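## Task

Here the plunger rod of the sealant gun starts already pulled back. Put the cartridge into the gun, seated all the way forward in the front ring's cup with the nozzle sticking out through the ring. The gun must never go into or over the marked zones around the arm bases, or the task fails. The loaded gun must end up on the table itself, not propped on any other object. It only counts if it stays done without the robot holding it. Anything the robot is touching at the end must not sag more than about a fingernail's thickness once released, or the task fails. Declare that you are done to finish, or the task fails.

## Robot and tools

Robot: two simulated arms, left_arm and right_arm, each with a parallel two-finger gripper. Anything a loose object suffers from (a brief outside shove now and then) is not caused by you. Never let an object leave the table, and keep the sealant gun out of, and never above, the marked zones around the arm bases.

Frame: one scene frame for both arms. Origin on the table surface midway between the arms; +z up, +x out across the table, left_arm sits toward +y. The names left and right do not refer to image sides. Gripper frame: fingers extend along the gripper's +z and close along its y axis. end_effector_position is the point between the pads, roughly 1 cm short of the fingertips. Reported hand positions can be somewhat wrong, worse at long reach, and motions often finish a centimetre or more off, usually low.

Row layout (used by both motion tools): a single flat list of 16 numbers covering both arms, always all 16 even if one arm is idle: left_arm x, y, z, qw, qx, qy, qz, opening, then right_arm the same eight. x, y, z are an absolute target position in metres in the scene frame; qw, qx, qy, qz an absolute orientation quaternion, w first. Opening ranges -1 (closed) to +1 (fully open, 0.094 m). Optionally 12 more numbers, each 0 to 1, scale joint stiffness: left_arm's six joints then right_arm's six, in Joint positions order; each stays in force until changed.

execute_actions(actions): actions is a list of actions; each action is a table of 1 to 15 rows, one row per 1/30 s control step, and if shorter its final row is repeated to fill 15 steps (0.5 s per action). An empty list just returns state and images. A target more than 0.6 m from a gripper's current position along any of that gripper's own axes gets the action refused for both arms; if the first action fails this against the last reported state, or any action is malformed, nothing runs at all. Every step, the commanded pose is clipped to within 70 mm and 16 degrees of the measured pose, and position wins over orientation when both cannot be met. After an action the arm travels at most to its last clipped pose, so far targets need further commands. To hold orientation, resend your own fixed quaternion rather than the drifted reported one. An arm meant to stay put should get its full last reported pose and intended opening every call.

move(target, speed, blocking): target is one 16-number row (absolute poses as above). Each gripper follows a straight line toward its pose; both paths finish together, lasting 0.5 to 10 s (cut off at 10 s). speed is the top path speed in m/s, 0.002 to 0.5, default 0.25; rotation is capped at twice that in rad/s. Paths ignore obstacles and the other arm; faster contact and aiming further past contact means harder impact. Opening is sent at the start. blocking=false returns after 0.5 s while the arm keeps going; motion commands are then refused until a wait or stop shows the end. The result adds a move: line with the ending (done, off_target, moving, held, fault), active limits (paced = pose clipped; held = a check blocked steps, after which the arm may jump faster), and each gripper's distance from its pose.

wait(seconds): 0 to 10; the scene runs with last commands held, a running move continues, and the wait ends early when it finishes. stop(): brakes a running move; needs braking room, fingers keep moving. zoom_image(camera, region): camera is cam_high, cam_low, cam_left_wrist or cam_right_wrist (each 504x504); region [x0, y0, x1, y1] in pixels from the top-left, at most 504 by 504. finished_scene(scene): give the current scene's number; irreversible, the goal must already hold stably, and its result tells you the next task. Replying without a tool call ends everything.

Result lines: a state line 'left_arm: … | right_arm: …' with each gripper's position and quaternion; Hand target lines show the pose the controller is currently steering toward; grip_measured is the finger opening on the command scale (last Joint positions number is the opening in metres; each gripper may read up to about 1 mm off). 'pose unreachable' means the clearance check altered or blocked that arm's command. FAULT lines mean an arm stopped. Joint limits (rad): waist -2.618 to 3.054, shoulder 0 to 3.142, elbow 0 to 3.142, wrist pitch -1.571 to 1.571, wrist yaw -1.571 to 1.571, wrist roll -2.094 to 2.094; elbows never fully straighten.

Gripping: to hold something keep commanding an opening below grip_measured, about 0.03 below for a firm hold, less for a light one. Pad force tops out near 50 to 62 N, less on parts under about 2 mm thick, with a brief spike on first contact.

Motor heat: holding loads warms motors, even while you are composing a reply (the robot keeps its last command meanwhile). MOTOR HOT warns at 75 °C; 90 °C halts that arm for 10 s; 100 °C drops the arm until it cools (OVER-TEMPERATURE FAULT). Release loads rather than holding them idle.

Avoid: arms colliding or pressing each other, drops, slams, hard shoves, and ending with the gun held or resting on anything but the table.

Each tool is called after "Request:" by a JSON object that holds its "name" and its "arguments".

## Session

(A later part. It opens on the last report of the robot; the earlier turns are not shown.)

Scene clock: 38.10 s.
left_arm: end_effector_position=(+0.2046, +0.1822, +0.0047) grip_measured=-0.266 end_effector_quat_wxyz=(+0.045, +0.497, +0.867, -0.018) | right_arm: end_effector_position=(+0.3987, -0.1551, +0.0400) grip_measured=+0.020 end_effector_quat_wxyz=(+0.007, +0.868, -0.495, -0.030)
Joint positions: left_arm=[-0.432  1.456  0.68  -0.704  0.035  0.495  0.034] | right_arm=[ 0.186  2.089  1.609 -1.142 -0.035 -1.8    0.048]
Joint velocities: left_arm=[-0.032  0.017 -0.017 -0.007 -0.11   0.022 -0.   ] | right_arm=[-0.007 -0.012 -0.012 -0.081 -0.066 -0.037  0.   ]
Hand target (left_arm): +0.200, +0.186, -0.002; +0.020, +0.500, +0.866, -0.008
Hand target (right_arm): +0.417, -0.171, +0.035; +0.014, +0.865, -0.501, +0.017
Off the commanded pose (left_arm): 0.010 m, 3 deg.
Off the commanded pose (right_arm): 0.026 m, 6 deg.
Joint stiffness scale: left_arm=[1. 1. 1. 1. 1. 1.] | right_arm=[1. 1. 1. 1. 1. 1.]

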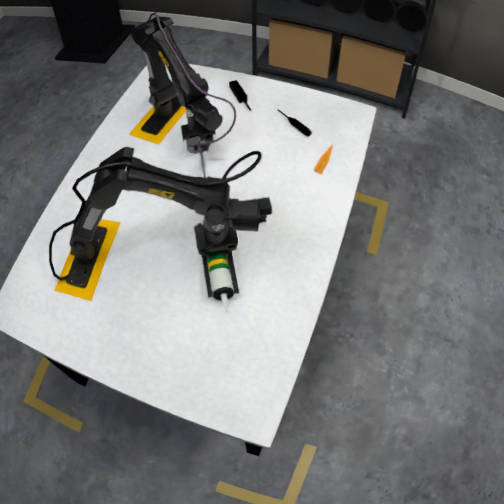

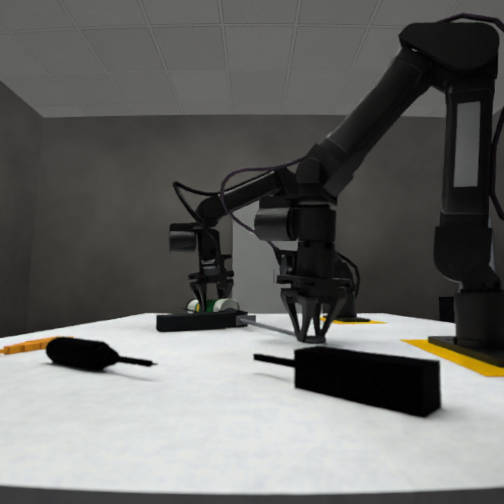

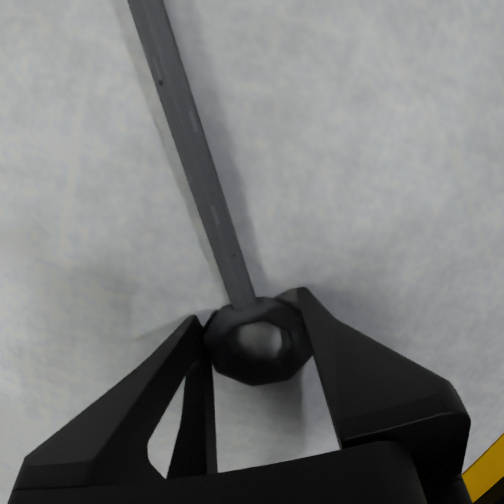

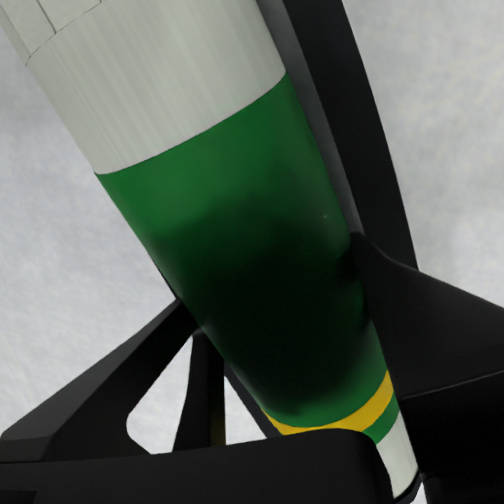

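Request:
{"name": "execute_actions", "arguments": {"actions": [[[0.2,0.186,-0.003,0.02,0.5,0.866,-0.008,-0.3,0.41,-0.164,0.042,0,-0.866,0.5,0,0.15]],[[0.2,0.186,-0.003,0.02,0.5,0.866,-0.008,-0.3,0.41,-0.162,0.07,0,-0.866,0.5,0,0.3]],[[0.2,0.186,-0.003,0.02,0.5,0.866,-0.008,-0.3,0.41,-0.162,0.11,0,-0.866,0.5,0,0.3]],[[0.2,0.186,-0.003,0.02,0.5,0.866,-0.008,-0.3,0.39,-0.13,0.13,0,-0.866,0.5,0,0.3]]]}}

Request:
{"name": "zoom_image", "arguments": {"camera": "cam_high", "region": [170,225,270,325]}}

Request:
{"name": "zoom_image", "arguments": {"camera": "cam_low", "region": [165,270,265,335]}}

Scene clock: 40.27 s.
left_arm: end_effector_position=(+0.2047, +0.1821, +0.0048) grip_measured=-0.266 end_effector_quat_wxyz=(+0.045, +0.495, +0.867, -0.019) | right_arm: end_effector_position=(+0.3865, -0.1299, +0.1129) grip_measured=+0.298 end_effector_quat_wxyz=(+0.017, +0.870, -0.493, -0.010)
Joint positions: left_arm=[-0.432  1.456  0.68  -0.703  0.035  0.493  0.034] | right_arm=[ 0.278  2.034  1.819 -1.394  0.005 -1.714  0.061]
Joint velocities: left_arm=[-0.012  0.007 -0.017  0.051 -0.007  0.022 -0.001] | right_arm=[-0.007 -0.017 -0.002 -0.007 -0.051  0.007 -0.001]
Hand target (left_arm): +0.200, +0.186, -0.002; +0.020, +0.500, +0.866, -0.008
Hand target (right_arm): +0.390, -0.130, +0.130; -0.000, +0.866, -0.500, -0.000
Off the commanded pose (left_arm): 0.010 m, 3 deg.
Off the commanded pose (right_arm): 0.017 m, 2 deg.
Joint stiffness scale: left_arm=[1. 1. 1. 1. 1. 1.] | right_arm=[1. 1. 1. 1. 1. 1.]

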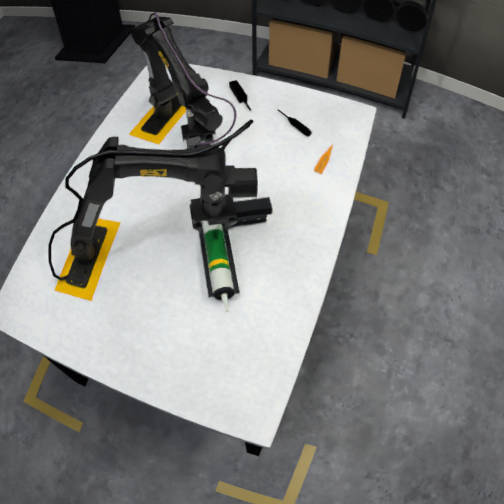

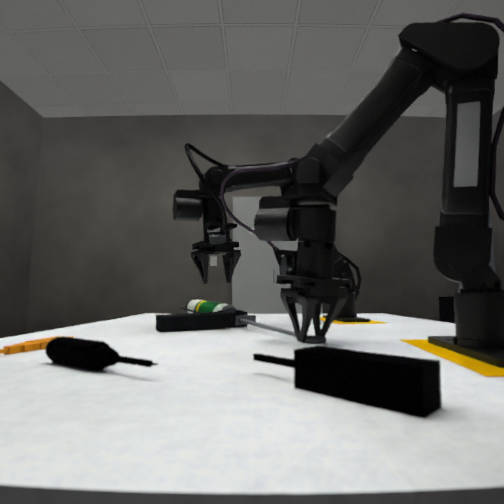

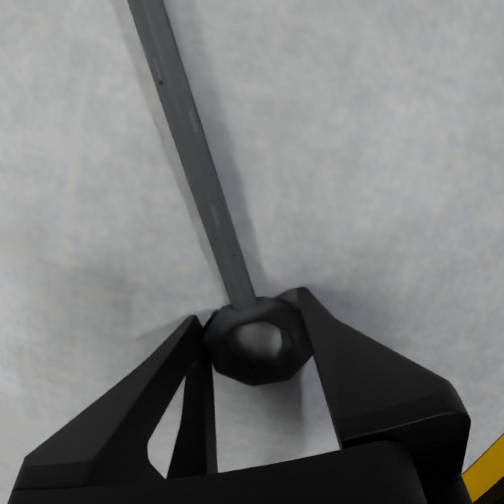

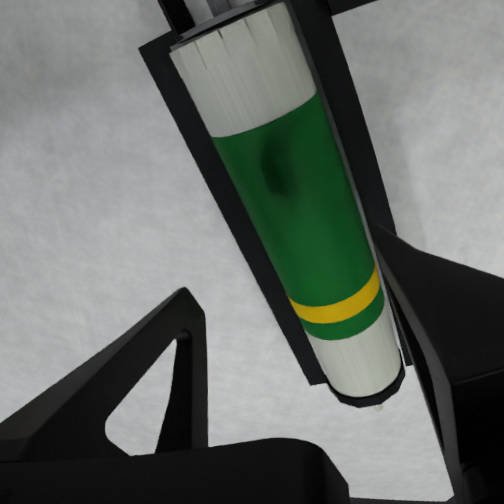

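Region (170, 225, 270, 325) of cam_high's 504x504 image, scaled by 5.040, with more detail than that image has.

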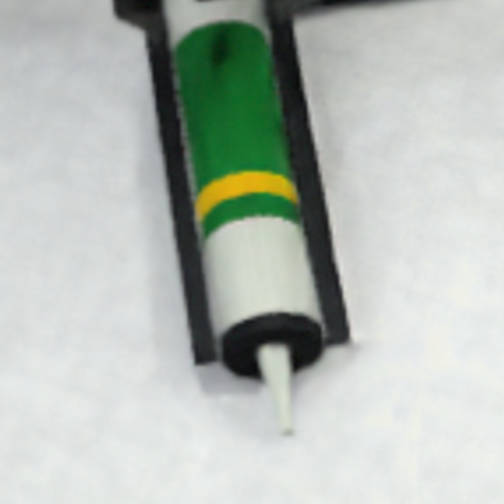

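Region (165, 270, 265, 335) of cam_low's 504x504 image, scaled by 5.040, with more detail than that image has; it fills the top 328 rows of this view, and the rest is white.

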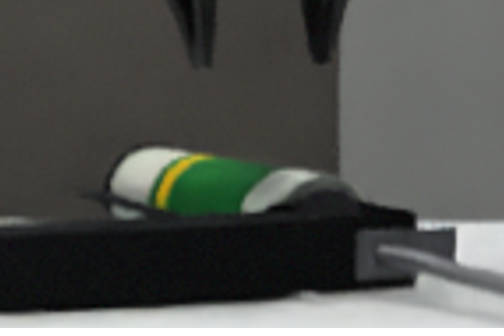

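Request:
{"name": "execute_actions", "arguments": {"actions": [[[0.2,0.186,-0.003,0.02,0.5,0.866,-0.008,-0.3,0.403,-0.153,0.085,0,-0.866,0.5,0,0.25]],[[0.2,0.186,-0.003,0.02,0.5,0.866,-0.008,-0.3,0.403,-0.153,0.055,0,-0.866,0.5,0,0.25]],[[0.2,0.186,-0.003,0.02,0.5,0.866,-0.008,-0.3,0.403,-0.153,0.038,0,-0.866,0.5,0,0.2]],[[0.2,0.186,-0.003,0.02,0.5,0.866,-0.008,-0.3,0.403,-0.153,0.036,0,-0.866,0.5,0,-0.03]],[[0.2,0.186,-0.003,0.02,0.5,0.866,-0.008,-0.3,0.412,-0.167,0.038,-0.006,-0.866,0.5,-0.01,-0.03]],[[0.2,0.186,-0.003,0.02,0.5,0.866,-0.008,-0.3,0.42,-0.178,0.038,-0.012,-0.866,0.5,-0.02,-0.03]]]}}

Request:
{"name": "execute_actions", "arguments": {"actions": [[[0.202,0.183,-0.002,0.035,0.5,0.866,-0.015,-0.3,0.413,-0.168,0.042,0,-0.866,0.5,0,0.15]],[[0.202,0.183,-0.002,0.035,0.5,0.866,-0.015,0.3,0.41,-0.164,0.07,0,-0.866,0.5,0,0.3]],[[0.202,0.183,0.04,0.02,0.5,0.866,-0.008,0.3,0.41,-0.162,0.11,0,-0.866,0.5,0,0.3]],[[0.2,0.2,0.08,0.02,0.5,0.866,-0.008,0.3,0.39,-0.13,0.13,0,-0.866,0.5,0,0.3]]]}}

Request:
{"name": "zoom_image", "arguments": {"camera": "cam_high", "region": [170,225,270,325]}}

Scene clock: 43.57 s.
left_arm: end_effector_position=(+0.2046, +0.1823, +0.0046) grip_measured=-0.266 end_effector_quat_wxyz=(+0.045, +0.495, +0.867, -0.018) | right_arm: end_effector_position=(+0.4068, -0.1627, +0.0413) grip_measured=+0.004 end_effector_quat_wxyz=(-0.002, +0.866, -0.500, -0.002)
Joint positions: left_arm=[-0.432  1.457  0.68  -0.704  0.034  0.492  0.034] | right_arm=[ 0.175  2.06   1.571 -1.082 -0.005 -1.8    0.047]
Joint velocities: left_arm=[-0.017  0.002 -0.002  0.037 -0.081 -0.081  0.   ] | right_arm=[ 0.007 -0.017  0.002 -0.037 -0.022 -0.081  0.   ]
Hand target (left_arm): +0.200, +0.186, -0.002; +0.020, +0.500, +0.866, -0.008
Hand target (right_arm): +0.419, -0.178, +0.039; +0.012, +0.866, -0.500, +0.020
Off the commanded pose (left_arm): 0.010 m, 3 deg.
Off the commanded pose (right_arm): 0.020 m, 3 deg.
Joint stiffness scale: left_arm=[1. 1. 1. 1. 1. 1.] | right_arm=[1. 1. 1. 1. 1. 1.]

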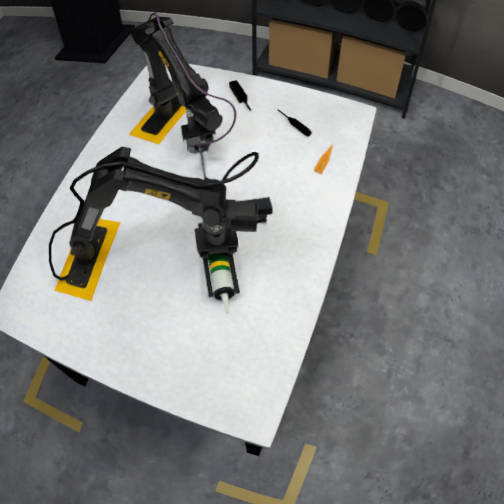

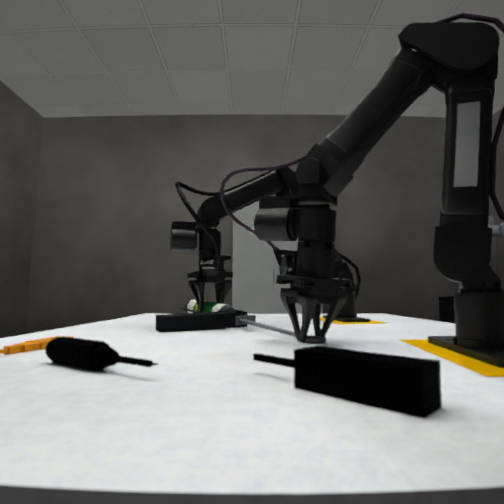

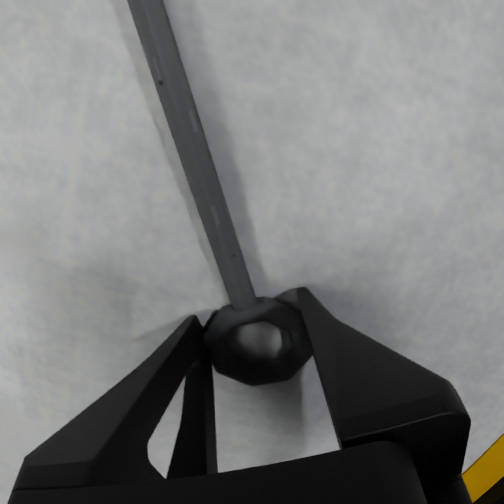

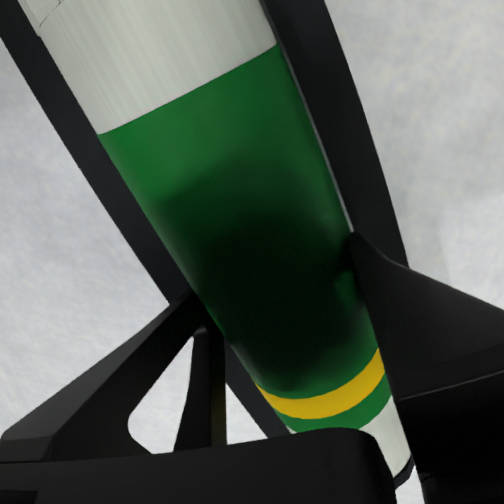

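Scene clock: 45.57 s.
left_arm: end_effector_position=(+0.1972, +0.2005, +0.0695) grip_measured=+0.297 end_effector_quat_wxyz=(+0.007, +0.501, +0.865, -0.003) | right_arm: end_effector_position=(+0.3865, -0.1297, +0.1131) grip_measured=+0.298 end_effector_quat_wxyz=(+0.016, +0.870, -0.493, -0.010)
Joint positions: left_arm=[-0.4    1.359  0.884 -1.081  0.006  0.537  0.061] | right_arm=[ 0.278  2.034  1.819 -1.394  0.005 -1.714  0.061]
Joint velocities: left_arm=[-0.002  0.002 -0.002 -0.022  0.037  0.022  0.001] | right_arm=[-0.007  0.007  0.017 -0.095 -0.037 -0.007  0.   ]
Hand target (left_arm): +0.201, +0.199, +0.080; +0.020, +0.500, +0.866, -0.008
Hand target (right_arm): +0.390, -0.130, +0.130; -0.000, +0.866, -0.500, -0.000
Off the commanded pose (left_arm): 0.011 m, 2 deg.
Off the commanded pose (right_arm): 0.017 m, 2 deg.
Joint stiffness scale: left_arm=[1. 1. 1. 1. 1. 1.] | right_arm=[1. 1. 1. 1. 1. 1.]

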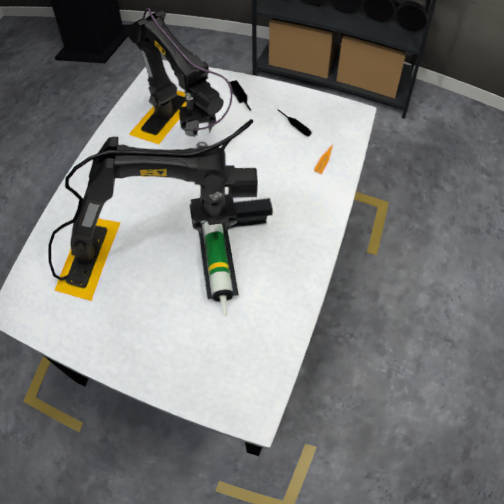

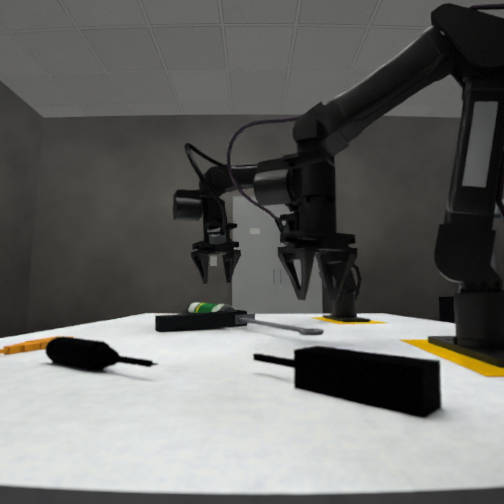

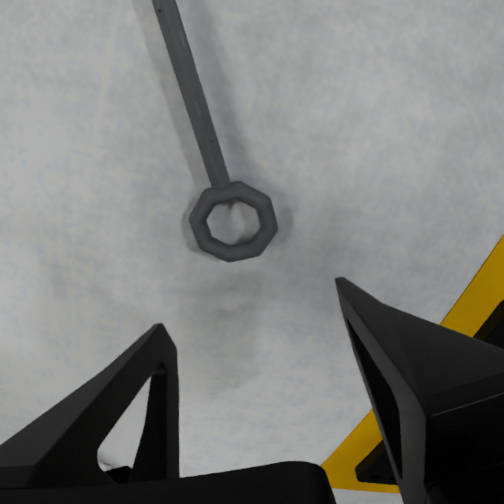

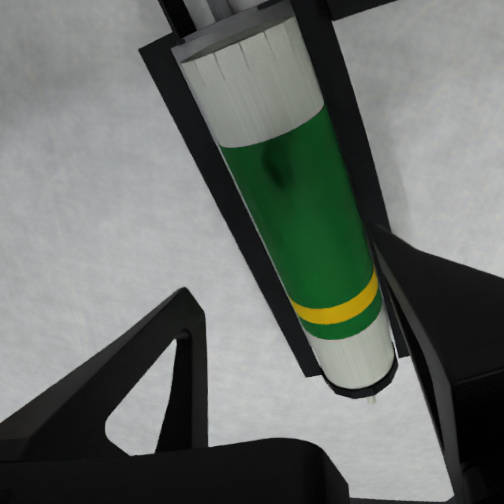

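Region (170, 225, 270, 325) of cam_high's 504x504 image, scaled by 5.040, with more detail than that image has.

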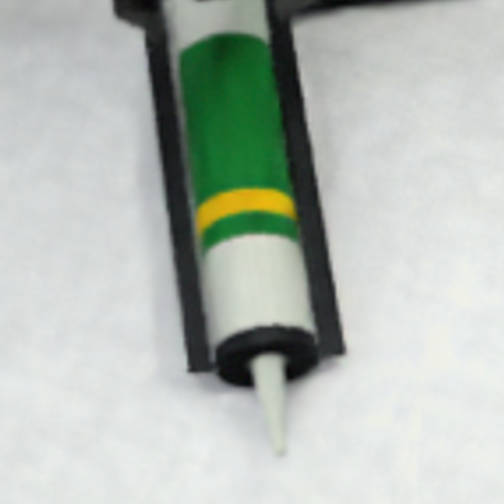

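The cartridge is seated forward and both grippers have let go. I am done.

Request:
{"name": "finished_scene", "arguments": {"scene": 2}}

The scene is finished: the task was done.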